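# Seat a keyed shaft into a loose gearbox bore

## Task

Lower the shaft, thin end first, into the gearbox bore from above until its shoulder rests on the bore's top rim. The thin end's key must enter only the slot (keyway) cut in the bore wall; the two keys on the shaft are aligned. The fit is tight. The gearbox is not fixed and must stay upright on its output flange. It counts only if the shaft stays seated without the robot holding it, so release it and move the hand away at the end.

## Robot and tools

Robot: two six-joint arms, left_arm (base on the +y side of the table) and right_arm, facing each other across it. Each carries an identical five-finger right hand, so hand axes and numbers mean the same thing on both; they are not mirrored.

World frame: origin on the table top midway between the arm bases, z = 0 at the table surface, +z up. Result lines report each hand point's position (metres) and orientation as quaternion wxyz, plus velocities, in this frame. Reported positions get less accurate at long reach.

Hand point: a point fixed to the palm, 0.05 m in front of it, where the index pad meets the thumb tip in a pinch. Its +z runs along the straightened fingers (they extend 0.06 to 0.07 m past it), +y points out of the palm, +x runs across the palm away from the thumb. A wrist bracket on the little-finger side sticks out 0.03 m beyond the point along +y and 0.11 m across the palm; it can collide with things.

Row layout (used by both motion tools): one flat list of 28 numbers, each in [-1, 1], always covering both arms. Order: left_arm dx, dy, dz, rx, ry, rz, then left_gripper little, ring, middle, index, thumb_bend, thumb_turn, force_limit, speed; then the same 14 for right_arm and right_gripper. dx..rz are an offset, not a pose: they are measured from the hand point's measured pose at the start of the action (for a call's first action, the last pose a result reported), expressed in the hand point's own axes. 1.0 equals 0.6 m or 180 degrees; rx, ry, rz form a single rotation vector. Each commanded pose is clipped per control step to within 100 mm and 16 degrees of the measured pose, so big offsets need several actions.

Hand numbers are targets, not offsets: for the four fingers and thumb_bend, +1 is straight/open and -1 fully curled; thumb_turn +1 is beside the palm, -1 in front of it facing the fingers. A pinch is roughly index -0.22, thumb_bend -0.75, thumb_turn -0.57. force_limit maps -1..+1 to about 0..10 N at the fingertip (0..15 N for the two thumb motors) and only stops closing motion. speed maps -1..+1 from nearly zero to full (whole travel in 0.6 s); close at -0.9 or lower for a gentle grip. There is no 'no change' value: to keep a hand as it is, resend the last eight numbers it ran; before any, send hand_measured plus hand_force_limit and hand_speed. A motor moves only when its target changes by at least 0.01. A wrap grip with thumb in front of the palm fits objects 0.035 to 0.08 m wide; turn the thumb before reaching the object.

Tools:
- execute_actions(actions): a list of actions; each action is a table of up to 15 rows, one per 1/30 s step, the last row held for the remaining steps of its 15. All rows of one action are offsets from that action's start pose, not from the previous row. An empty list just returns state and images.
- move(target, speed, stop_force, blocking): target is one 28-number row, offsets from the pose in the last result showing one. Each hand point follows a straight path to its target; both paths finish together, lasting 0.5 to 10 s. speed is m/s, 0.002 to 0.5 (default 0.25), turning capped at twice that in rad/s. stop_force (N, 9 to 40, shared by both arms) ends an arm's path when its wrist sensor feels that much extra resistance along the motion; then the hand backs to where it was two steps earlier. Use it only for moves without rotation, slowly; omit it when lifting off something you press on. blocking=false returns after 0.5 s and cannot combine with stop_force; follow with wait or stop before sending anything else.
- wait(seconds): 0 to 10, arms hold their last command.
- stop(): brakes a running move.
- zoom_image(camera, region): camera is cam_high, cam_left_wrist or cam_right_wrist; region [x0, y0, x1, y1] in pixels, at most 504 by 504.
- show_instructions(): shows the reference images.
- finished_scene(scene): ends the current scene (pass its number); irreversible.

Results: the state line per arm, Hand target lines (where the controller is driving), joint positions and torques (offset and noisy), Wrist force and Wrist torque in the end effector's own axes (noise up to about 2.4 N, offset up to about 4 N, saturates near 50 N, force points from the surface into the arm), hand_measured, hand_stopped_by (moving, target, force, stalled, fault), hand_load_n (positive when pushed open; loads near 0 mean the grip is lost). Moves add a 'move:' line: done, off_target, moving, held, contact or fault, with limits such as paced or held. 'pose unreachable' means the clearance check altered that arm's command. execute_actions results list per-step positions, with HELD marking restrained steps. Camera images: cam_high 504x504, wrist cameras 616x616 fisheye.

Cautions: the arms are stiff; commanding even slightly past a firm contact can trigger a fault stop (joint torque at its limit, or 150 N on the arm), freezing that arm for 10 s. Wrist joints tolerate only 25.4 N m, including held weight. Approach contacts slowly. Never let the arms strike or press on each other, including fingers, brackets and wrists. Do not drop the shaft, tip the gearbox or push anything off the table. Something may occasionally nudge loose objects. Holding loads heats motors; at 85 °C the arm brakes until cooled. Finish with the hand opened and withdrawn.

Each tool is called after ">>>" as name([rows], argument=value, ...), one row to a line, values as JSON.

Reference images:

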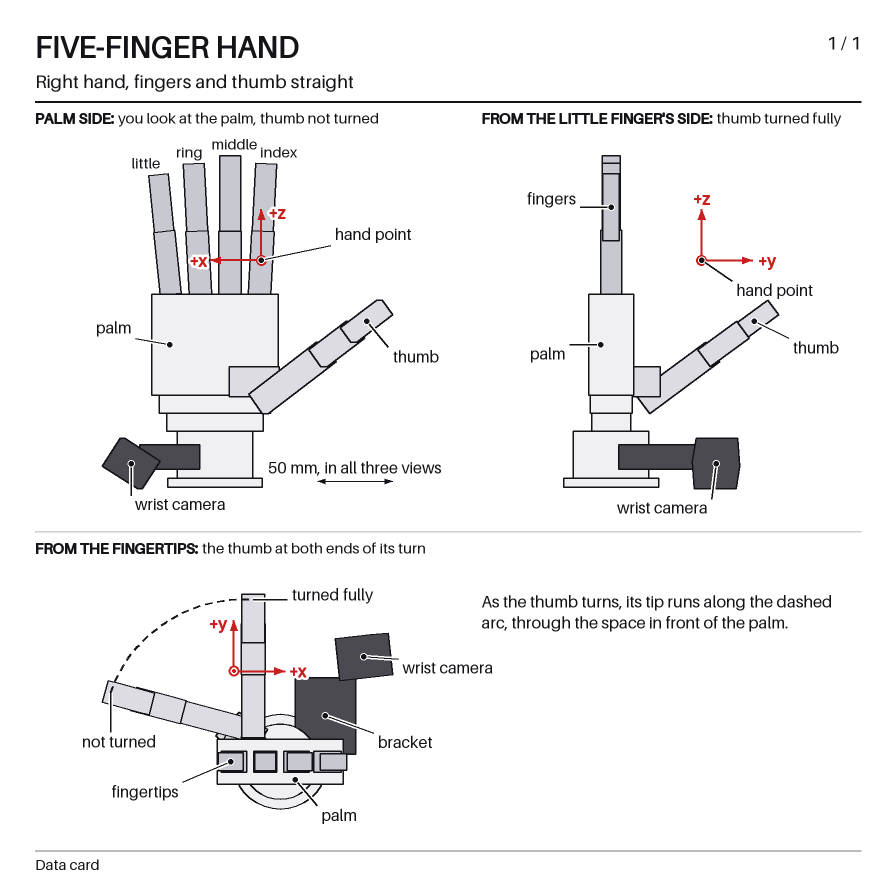

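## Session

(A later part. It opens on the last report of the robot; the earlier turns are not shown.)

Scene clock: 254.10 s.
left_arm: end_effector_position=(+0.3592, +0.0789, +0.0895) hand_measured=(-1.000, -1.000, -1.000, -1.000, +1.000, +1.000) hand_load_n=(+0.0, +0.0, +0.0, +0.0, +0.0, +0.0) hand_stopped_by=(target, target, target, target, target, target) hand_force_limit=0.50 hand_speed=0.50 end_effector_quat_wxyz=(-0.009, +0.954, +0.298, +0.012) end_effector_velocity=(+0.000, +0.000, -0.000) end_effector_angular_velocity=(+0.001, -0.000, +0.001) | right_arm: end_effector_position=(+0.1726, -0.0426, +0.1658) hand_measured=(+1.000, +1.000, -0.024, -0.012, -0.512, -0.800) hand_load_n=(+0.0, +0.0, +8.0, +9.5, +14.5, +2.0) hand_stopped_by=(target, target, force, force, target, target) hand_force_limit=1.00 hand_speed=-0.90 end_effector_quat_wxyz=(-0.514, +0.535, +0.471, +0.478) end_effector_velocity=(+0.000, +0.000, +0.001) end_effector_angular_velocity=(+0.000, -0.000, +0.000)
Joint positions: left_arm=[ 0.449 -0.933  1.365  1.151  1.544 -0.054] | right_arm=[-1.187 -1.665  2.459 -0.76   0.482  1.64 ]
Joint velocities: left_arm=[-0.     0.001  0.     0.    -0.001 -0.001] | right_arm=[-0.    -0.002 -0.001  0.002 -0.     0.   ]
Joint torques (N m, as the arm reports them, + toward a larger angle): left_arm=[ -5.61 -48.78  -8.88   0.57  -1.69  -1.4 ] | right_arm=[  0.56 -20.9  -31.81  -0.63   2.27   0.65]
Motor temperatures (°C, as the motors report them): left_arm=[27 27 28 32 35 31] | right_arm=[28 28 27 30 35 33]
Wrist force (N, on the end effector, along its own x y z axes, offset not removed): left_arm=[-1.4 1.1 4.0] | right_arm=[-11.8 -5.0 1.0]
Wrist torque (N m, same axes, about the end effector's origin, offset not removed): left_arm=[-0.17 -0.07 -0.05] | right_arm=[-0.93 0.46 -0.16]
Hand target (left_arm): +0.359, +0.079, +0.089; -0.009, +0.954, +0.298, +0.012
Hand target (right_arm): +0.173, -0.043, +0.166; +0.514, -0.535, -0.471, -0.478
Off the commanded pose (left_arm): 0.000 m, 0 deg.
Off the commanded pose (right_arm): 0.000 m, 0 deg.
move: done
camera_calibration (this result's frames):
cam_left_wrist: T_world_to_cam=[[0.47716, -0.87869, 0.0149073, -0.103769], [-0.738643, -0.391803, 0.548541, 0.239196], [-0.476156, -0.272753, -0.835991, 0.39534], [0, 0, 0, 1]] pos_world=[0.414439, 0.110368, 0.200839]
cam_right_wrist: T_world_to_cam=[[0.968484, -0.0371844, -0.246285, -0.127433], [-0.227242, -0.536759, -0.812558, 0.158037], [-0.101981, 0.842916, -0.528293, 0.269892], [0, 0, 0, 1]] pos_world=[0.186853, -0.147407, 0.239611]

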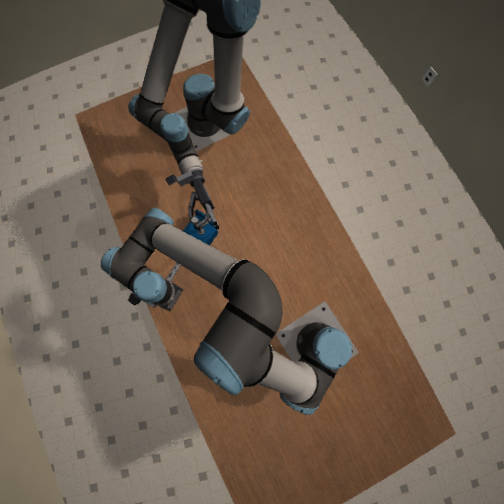

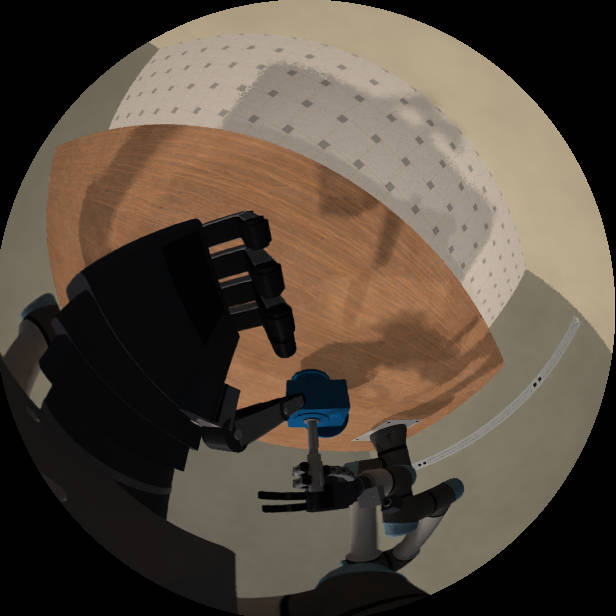

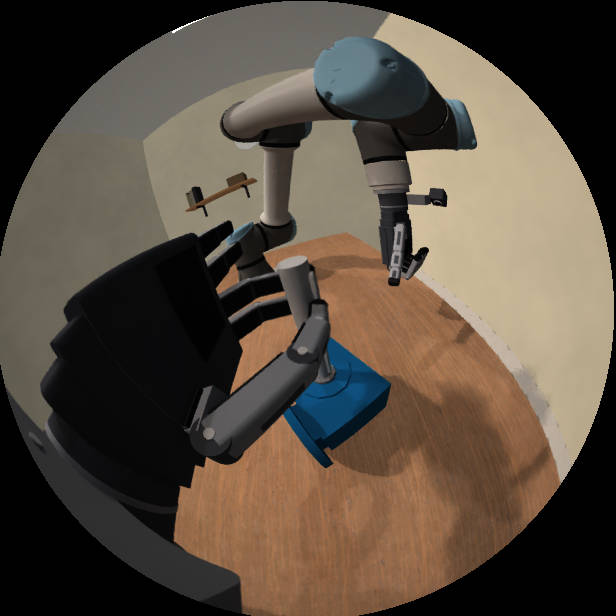

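>>> move(target=[0,0,0,0,0,0,-1,-1,-1,-1,1,1,0.5,0.5,0.001,0.0012,0,0,0,0.006,1,1,-0.5,-0.5,-0.52,-0.8,1,-0.9], speed=0.01)

>>> move(target=[0,0,0,0,0,0,-1,-1,-1,-1,1,1,0.5,0.5,0,0.001,0,0.017,-0.002,-0.0003,1,1,-0.5,-0.5,-0.52,-0.8,1,-0.9], speed=0.02)

>>> zoom_image(camera="cam_left_wrist", region=[300,412,324,436])

>>> zoom_image(camera="cam_right_wrist", region=[312,358,342,388])

Scene clock: 260.63 s.
left_arm: end_effector_position=(+0.3592, +0.0789, +0.0895) hand_measured=(-1.000, -1.000, -1.000, -1.000, +1.000, +1.000) hand_load_n=(+0.0, +0.0, +0.0, +0.0, +0.0, +0.0) hand_stopped_by=(target, target, target, target, target, target) hand_force_limit=0.50 hand_speed=0.50 end_effector_quat_wxyz=(-0.009, +0.954, +0.298, +0.012) end_effector_velocity=(-0.000, +0.000, +0.000) end_effector_angular_velocity=(+0.001, +0.001, +0.000) | right_arm: end_effector_position=(+0.1733, -0.0427, +0.1663) hand_measured=(+1.000, +1.000, -0.024, -0.012, -0.512, -0.800) hand_load_n=(+0.0, +0.0, +7.5, +10.0, +15.0, +2.0) hand_stopped_by=(target, target, force, force, target, target) hand_force_limit=1.00 hand_speed=-0.90 end_effector_quat_wxyz=(-0.518, +0.539, +0.466, +0.473) end_effector_velocity=(+0.000, +0.000, +0.000) end_effector_angular_velocity=(+0.000, +0.002, +0.000)
Joint positions: left_arm=[ 0.449 -0.933  1.365  1.151  1.544 -0.054] | right_arm=[-1.19  -1.667  2.455 -0.754  0.479  1.658]
Joint velocities: left_arm=[-0.    -0.001 -0.     0.002  0.    -0.   ] | right_arm=[ 0.    -0.    -0.001  0.    -0.     0.003]
Joint torques (N m, as the arm reports them, + toward a larger angle): left_arm=[ -5.23 -48.53  -9.09   0.56  -1.73  -1.32] | right_arm=[-14.68 -18.13 -27.15   0.56  -2.85   1.57]
Motor temperatures (°C, as the motors report them): left_arm=[27 27 28 32 35 31] | right_arm=[28 28 27 30 35 33]
Wrist force (N, on the end effector, along its own x y z axes, offset not removed): left_arm=[-3.5 -0.6 1.3] | right_arm=[-1.8 -0.5 2.8]
Wrist torque (N m, same axes, about the end effector's origin, offset not removed): left_arm=[-0.21 0.40 -0.20] | right_arm=[-0.54 0.03 0.05]
Hand target (left_arm): +0.359, +0.079, +0.089; -0.009, +0.954, +0.298, +0.012
Hand target (right_arm): +0.173, -0.043, +0.166; +0.518, -0.539, -0.466, -0.473
Off the commanded pose (left_arm): 0.000 m, 0 deg.
Off the commanded pose (right_arm): 0.000 m, 0 deg.
move: done
camera_calibration (this result's frames):
cam_left_wrist: T_world_to_cam=[[0.47716, -0.87869, 0.014907, -0.103768], [-0.738643, -0.391803, 0.548541, 0.239196], [-0.476156, -0.272753, -0.835991, 0.39534], [0, 0, 0, 1]] pos_world=[0.414438, 0.110368, 0.200839]
cam_right_wrist: T_world_to_cam=[[0.963715, -0.0373418, -0.26431, -0.124227], [-0.242506, -0.536284, -0.808449, 0.160614], [-0.111556, 0.843211, -0.525881, 0.271532], [0, 0, 0, 1]] pos_world=[0.18896, -0.147462, 0.239807]

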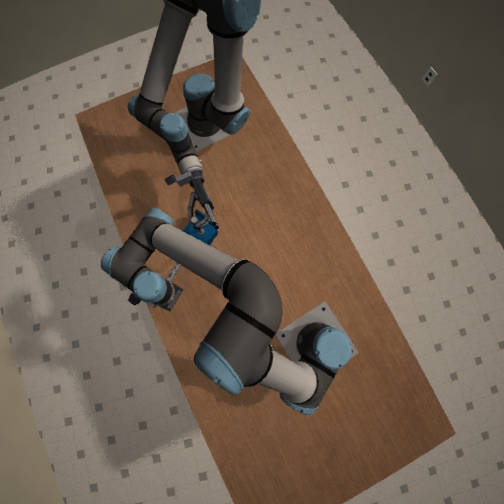

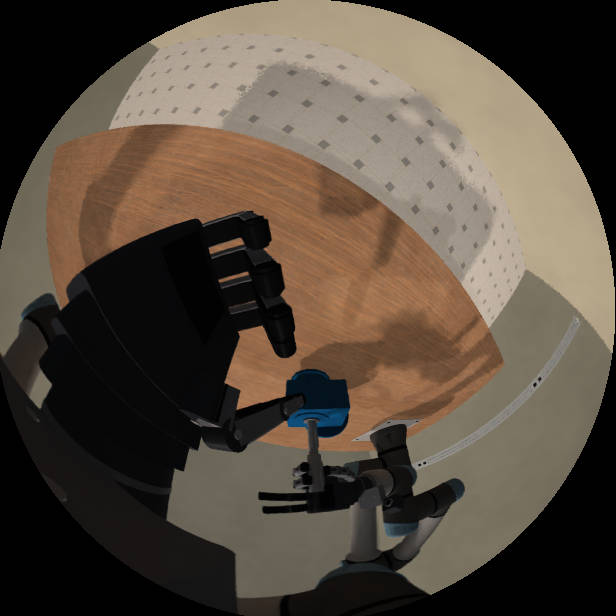

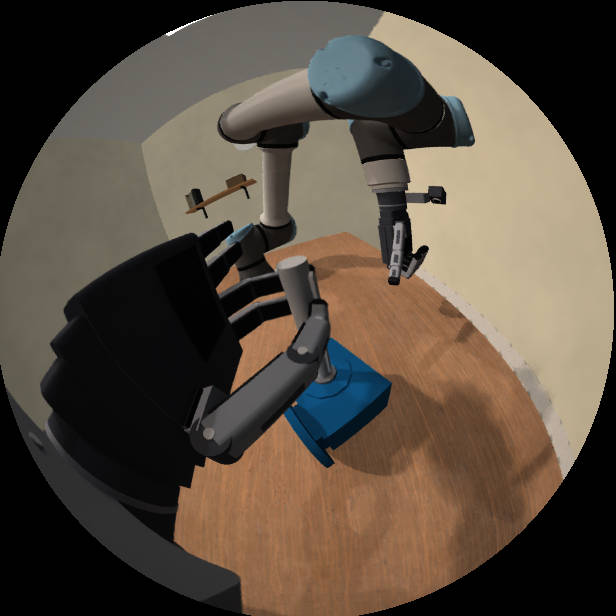

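Scene clock: 262.20 s.
left_arm: end_effector_position=(+0.3592, +0.0789, +0.0895) hand_measured=(-1.000, -1.000, -1.000, -1.000, +1.000, +1.000) hand_load_n=(+0.0, +0.0, +0.0, +0.0, +0.0, +0.0) hand_stopped_by=(target, target, target, target, target, target) hand_force_limit=0.50 hand_speed=0.50 end_effector_quat_wxyz=(-0.009, +0.954, +0.298, +0.012) end_effector_velocity=(+0.001, -0.001, +0.002) end_effector_angular_velocity=(-0.005, -0.002, -0.001) | right_arm: end_effector_position=(+0.1739, -0.0427, +0.1663) hand_measured=(+1.000, +1.000, -0.024, -0.012, -0.512, -0.800) hand_load_n=(+0.0, +0.0, +7.5, +10.0, +14.5, +2.0) hand_stopped_by=(target, target, force, force, target, target) hand_force_limit=1.00 hand_speed=-0.90 end_effector_quat_wxyz=(-0.531, +0.526, +0.480, +0.459) end_effector_velocity=(-0.000, +0.000, -0.000) end_effector_angular_velocity=(-0.000, +0.000, +0.006)
Joint positions: left_arm=[ 0.449 -0.933  1.365  1.151  1.544 -0.054] | right_arm=[-1.226 -1.648  2.439 -0.749  0.39   1.65 ]
Joint velocities: left_arm=[-0.    -0.002 -0.002 -0.002  0.001  0.001] | right_arm=[-0.003  0.002 -0.002  0.001 -0.009 -0.001]
Joint torques (N m, as the arm reports them, + toward a larger angle): left_arm=[ -5.56 -49.43  -8.59   0.58  -1.76  -1.29] | right_arm=[-14.13  -1.81 -26.61   0.68  -2.76  -1.56]
Motor temperatures (°C, as the motors report them): left_arm=[27 27 28 32 35 31] | right_arm=[28 28 27 30 35 33]
Wrist force (N, on the end effector, along its own x y z axes, offset not removed): left_arm=[-1.8 4.9 1.7] | right_arm=[-2.5 -1.1 1.7]
Wrist torque (N m, same axes, about the end effector's origin, offset not removed): left_arm=[0.65 0.18 0.12] | right_arm=[-0.43 0.20 0.14]
Hand target (left_arm): +0.359, +0.079, +0.089; -0.009, +0.954, +0.298, +0.012
Hand target (right_arm): +0.174, -0.043, +0.166; +0.531, -0.526, -0.481, -0.459
Off the commanded pose (left_arm): 0.000 m, 0 deg.
Off the commanded pose (right_arm): 0.000 m, 0 deg.
move: done
camera_calibration (this result's frames):
cam_left_wrist: T_world_to_cam=[[0.47716, -0.87869, 0.0149073, -0.103769], [-0.738643, -0.391803, 0.54854, 0.239196], [-0.476156, -0.272753, -0.835991, 0.39534], [0, 0, 0, 1]] pos_world=[0.414439, 0.110367, 0.200839]
cam_right_wrist: T_world_to_cam=[[0.964355, 0.0141214, -0.264234, -0.122738], [-0.213494, -0.548433, -0.808481, 0.155141], [-0.156332, 0.836075, -0.52587, 0.279079], [0, 0, 0, 1]] pos_world=[0.195113, -0.146513, 0.239756]

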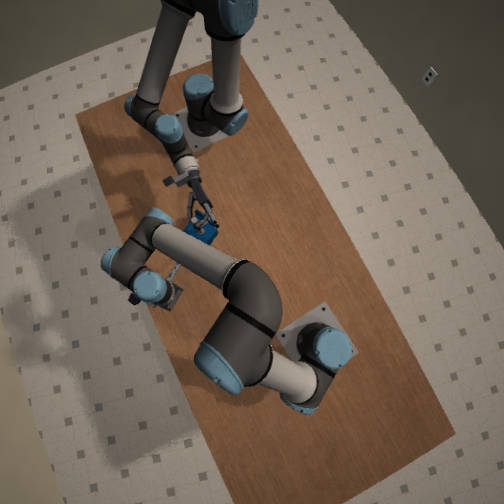

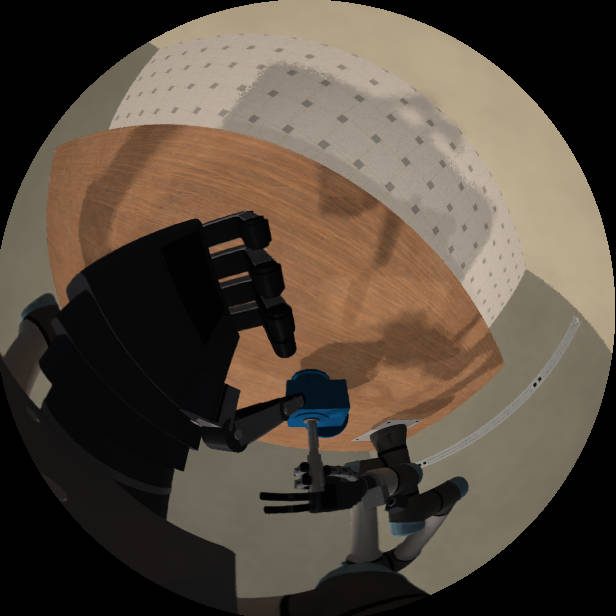

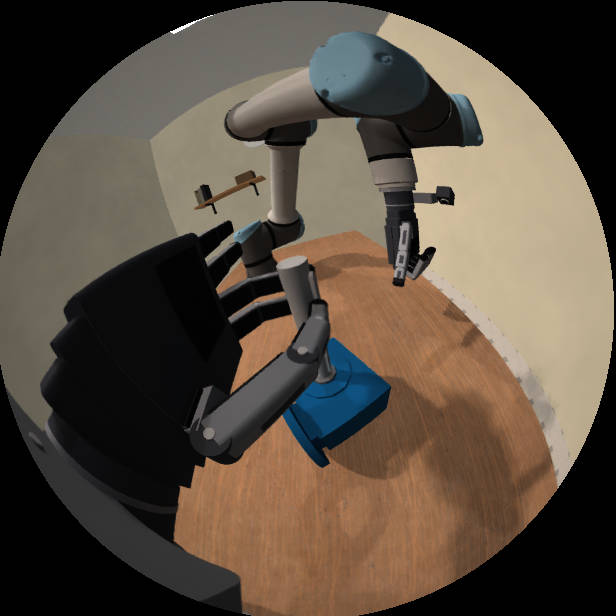

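Region (300, 412, 324, 436) of cam_left_wrist's 616x616 image, scaled by 21.000, with more detail than that image has.

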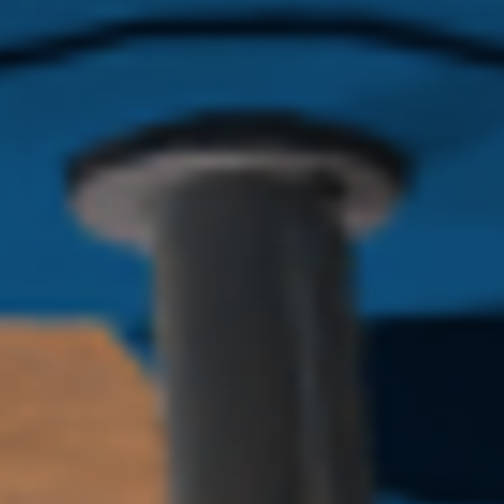

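Region (312, 358, 342, 388) of cam_right_wrist's 616x616 image, scaled by 16.800, with more detail than that image has.

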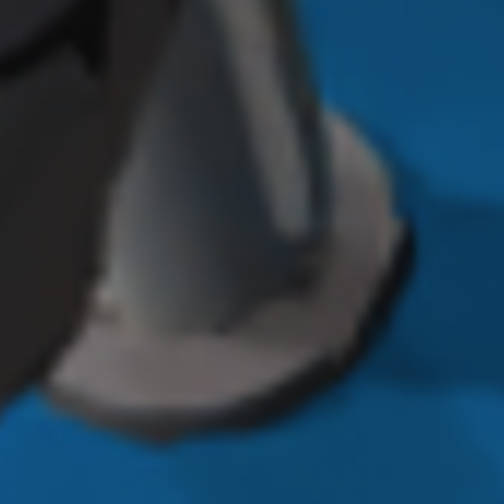

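>>> move(target=[0,0,0,0,0,0,-1,-1,-1,-1,1,1,0.5,0.5,-0.0497,0.0059,0.0007,0,0,0,1,1,-0.5,-0.5,-0.52,-0.8,1,-0.9], speed=0.003, stop_force=9)

>>> zoom_image(camera="cam_left_wrist", region=[275,400,355,500])

>>> zoom_image(camera="cam_right_wrist", region=[312,358,342,388])

Scene clock: 263.13 s.
left_arm: end_effector_position=(+0.3592, +0.0789, +0.0895) hand_measured=(-1.000, -1.000, -1.000, -1.000, +1.000, +1.000) hand_load_n=(+0.0, +0.0, +0.0, +0.0, +0.0, +0.0) hand_stopped_by=(target, target, target, target, target, target) hand_force_limit=0.50 hand_speed=0.50 end_effector_quat_wxyz=(-0.009, +0.954, +0.298, +0.012) end_effector_velocity=(-0.001, +0.001, -0.002) end_effector_angular_velocity=(+0.005, +0.003, -0.001) | right_arm: end_effector_position=(+0.1739, -0.0427, +0.1648) hand_measured=(+1.000, +1.000, -0.024, -0.012, -0.512, -0.800) hand_load_n=(+0.0, +0.0, +8.5, +10.5, +12.5, -2.0) hand_stopped_by=(target, target, force, force, target, target) hand_force_limit=1.00 hand_speed=-0.90 end_effector_quat_wxyz=(-0.531, +0.526, +0.480, +0.459) end_effector_velocity=(-0.000, -0.000, +0.001) end_effector_angular_velocity=(-0.000, +0.001, +0.000)
Joint positions: left_arm=[ 0.449 -0.933  1.365  1.151  1.544 -0.054] | right_arm=[-1.227 -1.644  2.44  -0.754  0.389  1.65 ]
Joint velocities: left_arm=[-0.001  0.002  0.002  0.002  0.     0.   ] | right_arm=[-0.    -0.003 -0.001  0.004 -0.     0.   ]
Joint torques (N m, as the arm reports them, + toward a larger angle): left_arm=[ -5.97 -49.04  -8.78   0.5   -1.58  -1.21] | right_arm=[-12.66 -14.03 -22.42   2.43   0.41  -0.11]
Motor temperatures (°C, as the motors report them): left_arm=[27 27 28 32 35 31] | right_arm=[28 28 27 30 35 33]
Wrist force (N, on the end effector, along its own x y z axes, offset not removed): left_arm=[-1.2 -1.1 0.6] | right_arm=[9.1 -1.2 4.9]
Wrist torque (N m, same axes, about the end effector's origin, offset not removed): left_arm=[-0.26 0.14 -0.25] | right_arm=[-0.53 0.13 0.02]
Hand target (left_arm): +0.359, +0.079, +0.089; -0.009, +0.954, +0.298, +0.012
Hand target (right_arm): +0.174, -0.043, +0.165; +0.531, -0.526, -0.481, -0.459
Off the commanded pose (left_arm): 0.000 m, 0 deg.
Off the commanded pose (right_arm): 0.029 m, 0 deg.
move: contact (right_arm)
camera_calibration (this result's frames):
cam_left_wrist: T_world_to_cam=[[0.47716, -0.87869, 0.0149073, -0.103769], [-0.738643, -0.391803, 0.54854, 0.239196], [-0.476156, -0.272753, -0.835991, 0.39534], [0, 0, 0, 1]] pos_world=[0.414439, 0.110368, 0.200839]
cam_right_wrist: T_world_to_cam=[[0.964283, 0.0144469, -0.264479, -0.122973], [-0.213491, -0.54863, -0.808348, 0.153889], [-0.15678, 0.83594, -0.52595, 0.278418], [0, 0, 0, 1]] pos_world=[0.195085, -0.146536, 0.238306]

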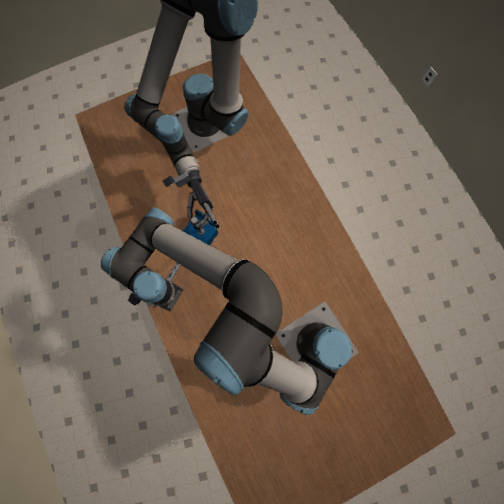

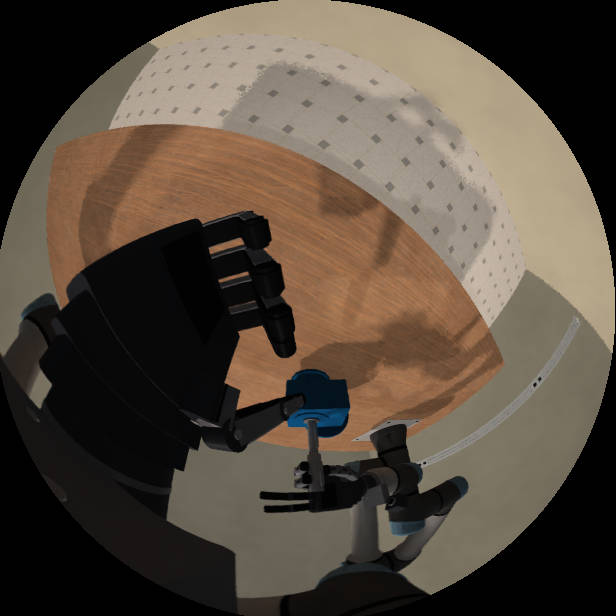

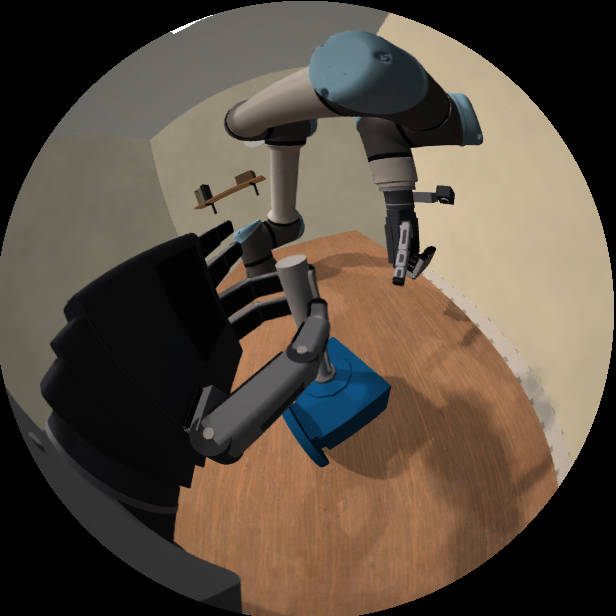

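Region (275, 400, 355, 500) of cam_left_wrist's 616x616 image, scaled by 5.040, with more detail than that image has; it fills the left 403 columns of this view, and the rest is white.

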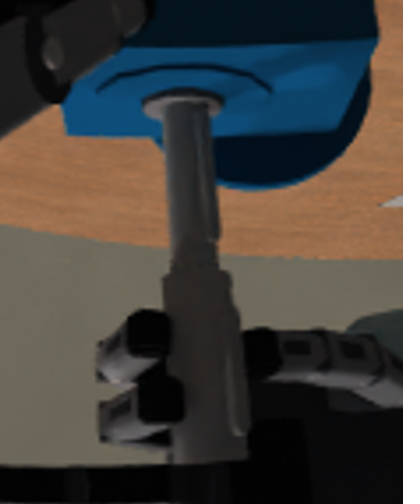

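Region (312, 358, 342, 388) of cam_right_wrist's 616x616 image, scaled by 16.800, with more detail than that image has.

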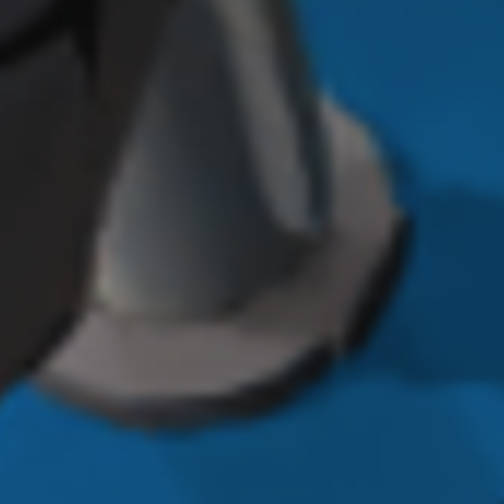

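>>> move(target=[0,0,0,0,0,0,-1,-1,-1,-1,1,1,0.5,0.5,0.0007,0,0.003,0,-0.006,0,1,1,-0.5,-0.5,-0.52,-0.8,1,-0.9], speed=0.01)

>>> move(target=[0,0,0,0,0,0,-1,-1,-1,-1,1,1,0.5,0.5,-0.0497,0.0059,0.0016,0,0,0,1,1,-0.5,-0.5,-0.52,-0.8,1,-0.9], speed=0.003, stop_force=9)

>>> zoom_image(camera="cam_left_wrist", region=[275,400,355,500])

Scene clock: 265.27 s.
left_arm: end_effector_position=(+0.3592, +0.0789, +0.0895) hand_measured=(-1.000, -1.000, -1.000, -1.000, +1.000, +1.000) hand_load_n=(+0.0, +0.0, +0.0, +0.0, +0.0, +0.0) hand_stopped_by=(target, target, target, target, target, target) hand_force_limit=0.50 hand_speed=0.50 end_effector_quat_wxyz=(-0.009, +0.954, +0.298, +0.012) end_effector_velocity=(-0.000, -0.000, -0.001) end_effector_angular_velocity=(+0.002, +0.001, -0.000) | right_arm: end_effector_position=(+0.1738, -0.0409, +0.1652) hand_measured=(+1.000, +1.000, -0.024, -0.012, -0.512, -0.800) hand_load_n=(+0.0, +0.0, +7.5, +10.0, +14.0, -1.5) hand_stopped_by=(target, target, force, force, target, target) hand_force_limit=1.00 hand_speed=-0.90 end_effector_quat_wxyz=(-0.526, +0.531, +0.485, +0.454) end_effector_velocity=(+0.000, +0.000, +0.000) end_effector_angular_velocity=(-0.003, -0.001, -0.000)
Joint positions: left_arm=[ 0.449 -0.933  1.365  1.151  1.544 -0.054] | right_arm=[-1.218 -1.638  2.418 -0.691  0.397  1.607]
Joint velocities: left_arm=[-0.001  0.002 -0.001  0.001 -0.    -0.   ] | right_arm=[ 0.001  0.001 -0.004  0.011  0.002 -0.008]
Joint torques (N m, as the arm reports them, + toward a larger angle): left_arm=[ -5.98 -49.04  -8.66   0.57  -1.67  -1.37] | right_arm=[ 13.32  -2.31 -27.29   0.81   2.17  -1.6 ]
Motor temperatures (°C, as the motors report them): left_arm=[27 27 28 32 35 31] | right_arm=[28 28 27 30 35 33]
Wrist force (N, on the end effector, along its own x y z axes, offset not removed): left_arm=[-4.8 0.3 2.5] | right_arm=[-2.4 -1.0 2.8]
Wrist torque (N m, same axes, about the end effector's origin, offset not removed): left_arm=[0.01 0.53 -0.26] | right_arm=[-0.59 0.22 0.09]
Hand target (left_arm): +0.359, +0.079, +0.089; -0.009, +0.954, +0.298, +0.012
Hand target (right_arm): +0.174, -0.041, +0.165; +0.526, -0.531, -0.485, -0.454
Off the commanded pose (left_arm): 0.000 m, 0 deg.
Off the commanded pose (right_arm): 0.000 m, 0 deg.
move: done
camera_calibration (this result's frames):
cam_left_wrist: T_world_to_cam=[[0.47716, -0.87869, 0.0149071, -0.103768], [-0.738643, -0.391803, 0.548541, 0.239196], [-0.476157, -0.272753, -0.835991, 0.39534], [0, 0, 0, 1]] pos_world=[0.414438, 0.110367, 0.200839]
cam_right_wrist: T_world_to_cam=[[0.964371, 0.0116663, -0.264298, -0.123047], [-0.211933, -0.56389, -0.798193, 0.152611], [-0.158347, 0.825767, -0.541327, 0.279526], [0, 0, 0, 1]] pos_world=[0.195269, -0.143332, 0.240607]

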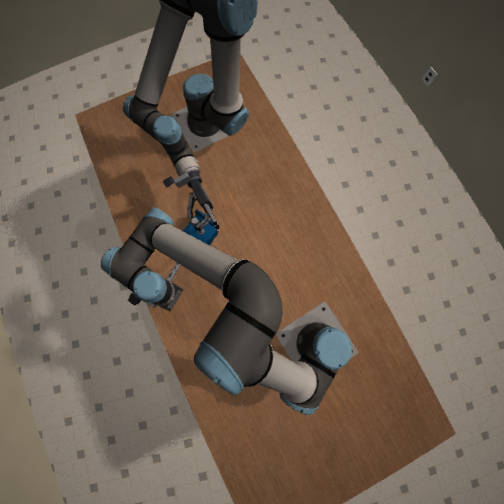

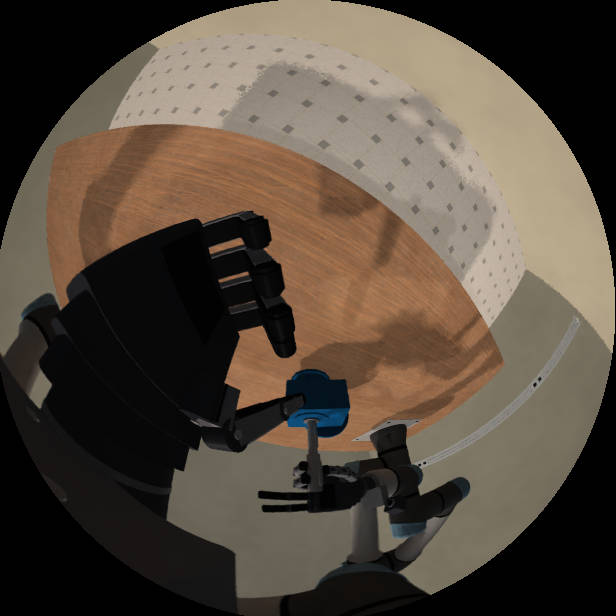

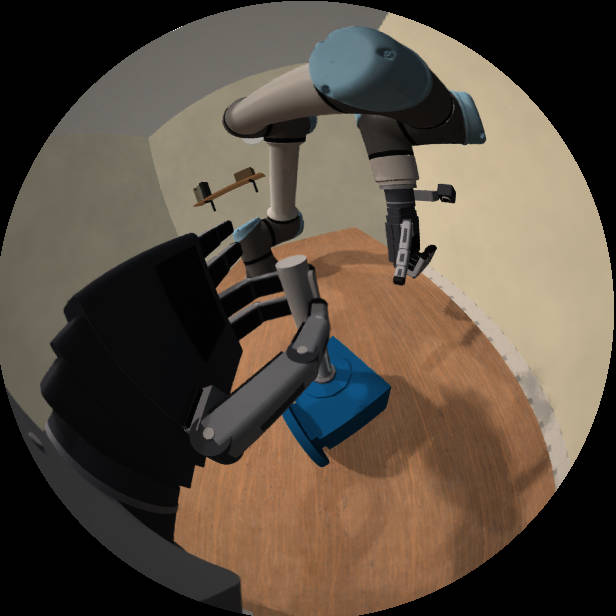

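Scene clock: 265.93 s.
left_arm: end_effector_position=(+0.3592, +0.0789, +0.0895) hand_measured=(-1.000, -1.000, -1.000, -1.000, +1.000, +1.000) hand_load_n=(+0.0, +0.0, +0.0, +0.0, +0.0, +0.0) hand_stopped_by=(target, target, target, target, target, target) hand_force_limit=0.50 hand_speed=0.50 end_effector_quat_wxyz=(-0.009, +0.954, +0.298, +0.012) end_effector_velocity=(-0.000, -0.001, -0.000) end_effector_angular_velocity=(-0.000, +0.000, -0.002) | right_arm: end_effector_position=(+0.1738, -0.0410, +0.1642) hand_measured=(+1.000, +1.000, -0.024, -0.012, -0.512, -0.800) hand_load_n=(+0.0, +0.0, +8.5, +10.0, +12.5, -3.5) hand_stopped_by=(target, target, force, force, target, target) hand_force_limit=1.00 hand_speed=-0.90 end_effector_quat_wxyz=(-0.526, +0.531, +0.485, +0.454) end_effector_velocity=(+0.000, +0.000, +0.001) end_effector_angular_velocity=(+0.000, -0.000, +0.000)
Joint positions: left_arm=[ 0.449 -0.933  1.365  1.151  1.544 -0.054] | right_arm=[-1.218 -1.635  2.419 -0.695  0.397  1.607]
Joint velocities: left_arm=[-0.     0.001 -0.001 -0.     0.     0.001] | right_arm=[ 0.    -0.003 -0.002  0.004 -0.     0.   ]
Joint torques (N m, as the arm reports them, + toward a larger angle): left_arm=[ -5.91 -48.56  -8.9    0.6   -1.7   -1.36] | right_arm=[  8.8  -14.4  -21.9    2.75  -0.1    2.31]
Motor temperatures (°C, as the motors report them): left_arm=[27 27 28 32 35 31] | right_arm=[28 28 27 30 35 33]
Wrist force (N, on the end effector, along its own x y z axes, offset not removed): left_arm=[-3.6 -2.4 1.7] | right_arm=[11.6 -1.5 3.7]
Wrist torque (N m, same axes, about the end effector's origin, offset not removed): left_arm=[-0.26 0.41 -0.36] | right_arm=[-0.43 -0.09 0.15]
Hand target (left_arm): +0.359, +0.079, +0.089; -0.009, +0.954, +0.298, +0.012
Hand target (right_arm): +0.174, -0.041, +0.164; +0.526, -0.531, -0.485, -0.454
Off the commanded pose (left_arm): 0.000 m, 0 deg.
Off the commanded pose (right_arm): 0.029 m, 0 deg.
move: contact (right_arm)
camera_calibration (this result's frames):
cam_left_wrist: T_world_to_cam=[[0.47716, -0.87869, 0.0149072, -0.103769], [-0.738643, -0.391803, 0.54854, 0.239196], [-0.476156, -0.272753, -0.835991, 0.39534], [0, 0, 0, 1]] pos_world=[0.414439, 0.110368, 0.200839]
cam_right_wrist: T_world_to_cam=[[0.964321, 0.0116418, -0.264478, -0.123216], [-0.212079, -0.563979, -0.798092, 0.151768], [-0.158451, 0.825707, -0.541388, 0.278999], [0, 0, 0, 1]] pos_world=[0.195215, -0.143343, 0.239584]

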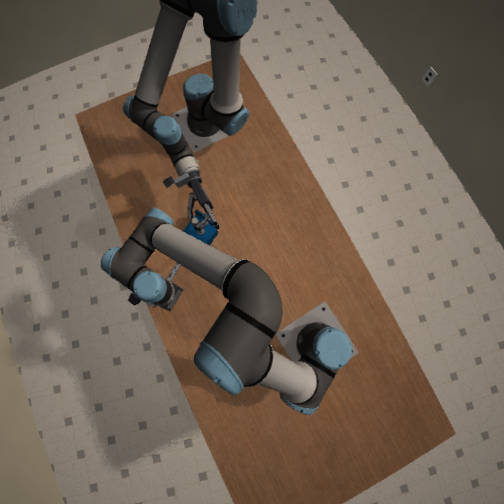

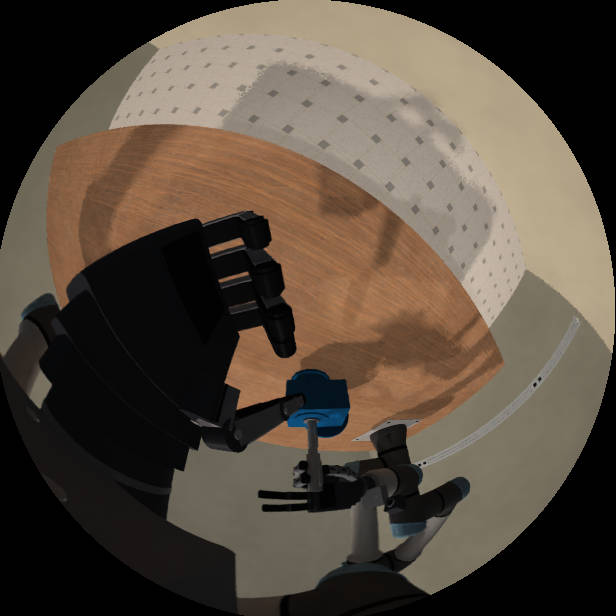

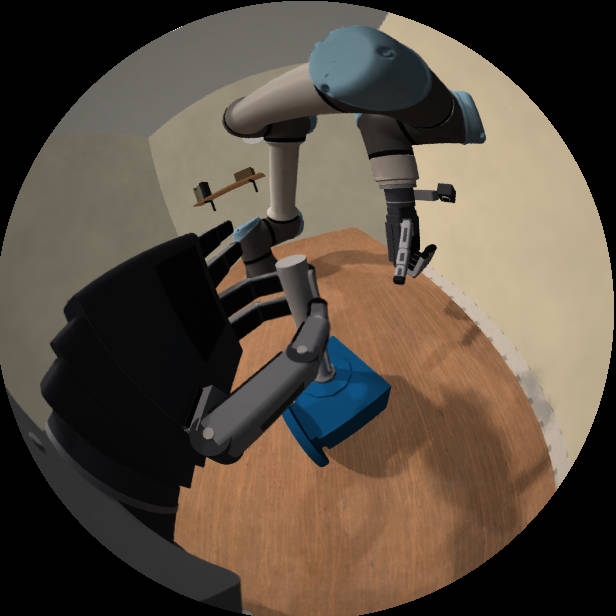

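Region (275, 400, 355, 500) of cam_left_wrist's 616x616 image, scaled by 5.040, with more detail than that image has; it fills the left 403 columns of this view, and the rest is white.

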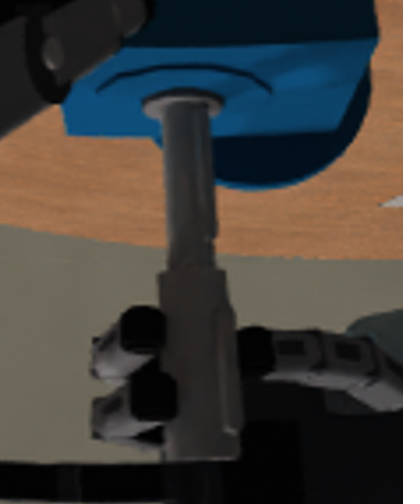

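>>> move(target=[-0.19,0.19,0,0,0,0.29,-1,-1,-1,-1,-1,1,0.5,0.5,0.0025,-0.0003,0,0,0,0,1,1,-0.5,-0.5,-0.52,-0.8,1,-0.9], speed=0.12)

>>> zoom_image(camera="cam_left_wrist", region=[270,390,360,500])

Scene clock: 270.37 s.
left_arm: end_effector_position=(+0.3302, -0.0796, +0.0850) hand_measured=(-1.000, -1.000, -1.000, -1.000, -1.000, +1.000) hand_load_n=(+0.0, +0.0, +0.0, +0.0, +0.0, +0.0) hand_stopped_by=(target, target, target, target, target, target) hand_force_limit=0.50 hand_speed=0.50 end_effector_quat_wxyz=(-0.013, +0.988, -0.152, +0.006) end_effector_velocity=(-0.000, -0.002, +0.001) end_effector_angular_velocity=(+0.002, +0.002, -0.008) | right_arm: end_effector_position=(+0.1738, -0.0409, +0.1657) hand_measured=(+1.000, +1.000, -0.024, -0.012, -0.512, -0.800) hand_load_n=(+0.0, +0.0, +7.5, +9.5, +13.5, +0.0) hand_stopped_by=(target, target, force, force, target, target) hand_force_limit=1.00 hand_speed=-0.90 end_effector_quat_wxyz=(-0.526, +0.531, +0.485, +0.454) end_effector_velocity=(-0.000, -0.000, -0.000) end_effector_angular_velocity=(+0.000, -0.000, -0.001)
Joint positions: left_arm=[ 0.345 -0.498  0.574  1.509  1.545  0.752] | right_arm=[-1.218 -1.639  2.417 -0.689  0.397  1.607]
Joint velocities: left_arm=[-0.001  0.012 -0.024  0.015  0.001  0.007] | right_arm=[ 0.    -0.     0.001 -0.001  0.001 -0.   ]
Joint torques (N m, as the arm reports them, + toward a larger angle): left_arm=[-10.86 -51.34 -28.2    4.25   1.66   1.92] | right_arm=[ 12.66 -19.15 -27.98   0.6    2.12   1.54]
Motor temperatures (°C, as the motors report them): left_arm=[27 27 28 32 35 31] | right_arm=[28 28 27 30 35 33]
Wrist force (N, on the end effector, along its own x y z axes, offset not removed): left_arm=[-2.9 -1.0 0.2] | right_arm=[-5.1 -0.8 1.0]
Wrist torque (N m, same axes, about the end effector's origin, offset not removed): left_arm=[-0.20 0.53 -0.24] | right_arm=[-0.38 0.49 -0.04]
Hand target (left_arm): +0.330, -0.080, +0.085; -0.013, +0.988, -0.152, +0.006
Hand target (right_arm): +0.174, -0.041, +0.166; +0.526, -0.531, -0.485, -0.454
Off the commanded pose (left_arm): 0.000 m, 0 deg.
Off the commanded pose (right_arm): 0.000 m, 0 deg.
move: done
camera_calibration (this result's frames):
cam_left_wrist: T_world_to_cam=[[-0.40089, -0.916126, -0.000372941, 0.0590885], [-0.755677, 0.330448, 0.56547, 0.21982], [-0.517919, 0.226973, -0.824769, 0.387163], [0, 0, 0, 1]] pos_world=[0.39032, -0.106382, 0.19504]
cam_right_wrist: T_world_to_cam=[[0.964321, 0.0116416, -0.264481, -0.12281], [-0.212081, -0.563979, -0.798091, 0.153001], [-0.158452, 0.825707, -0.541387, 0.279774], [0, 0, 0, 1]] pos_world=[0.195208, -0.143292, 0.241094]

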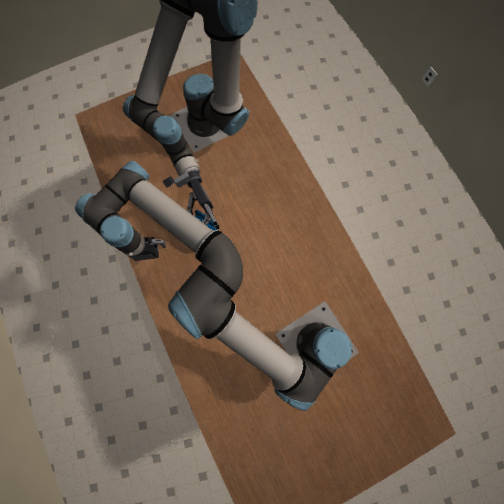

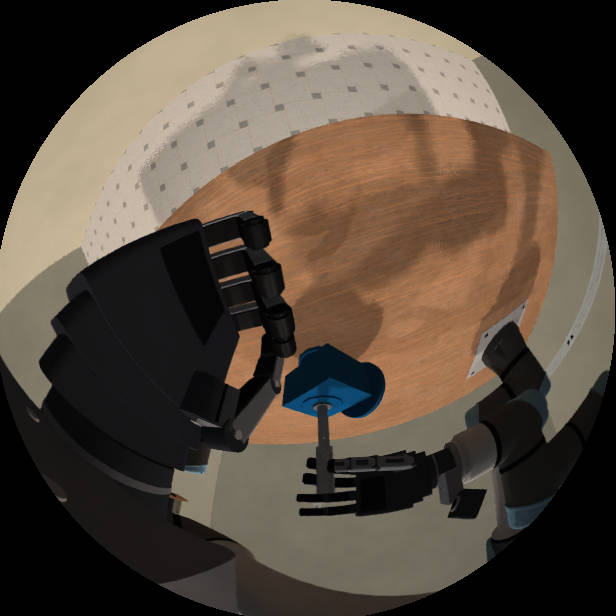

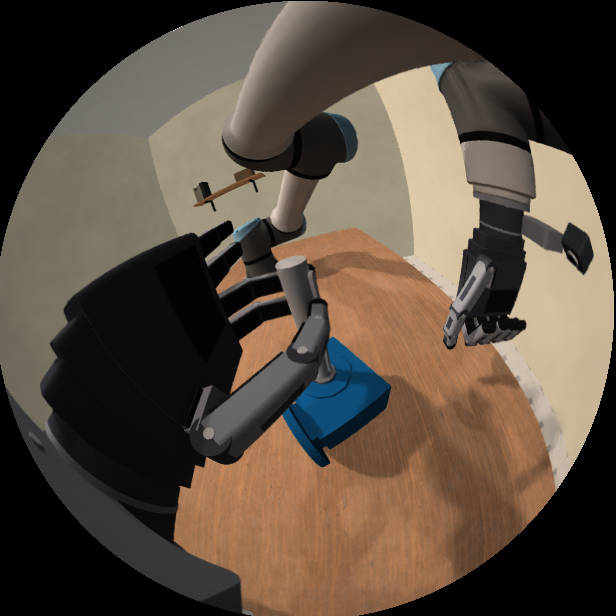

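Region (270, 390, 360, 500) of cam_left_wrist's 616x616 image, scaled by 4.582, with more detail than that image has; it fills the left 412 columns of this view, and the rest is white.

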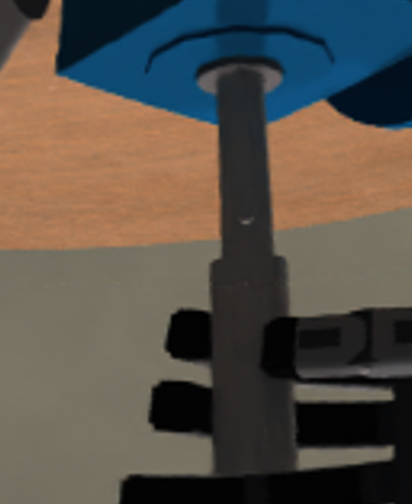

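>>> zoom_image(camera="cam_left_wrist", region=[310,397,336,423])

Region (310, 397, 336, 423) of cam_left_wrist's 616x616 image, scaled by 19.385, with more detail than that image has.

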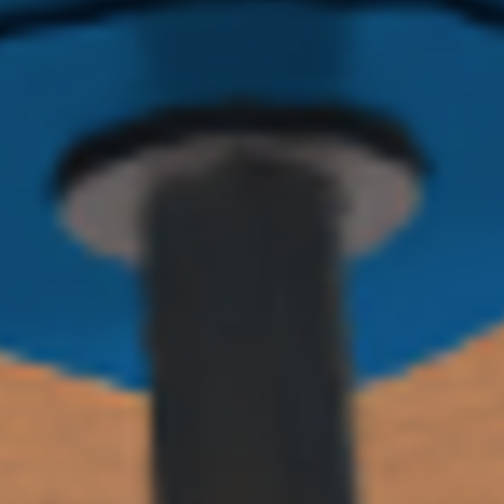

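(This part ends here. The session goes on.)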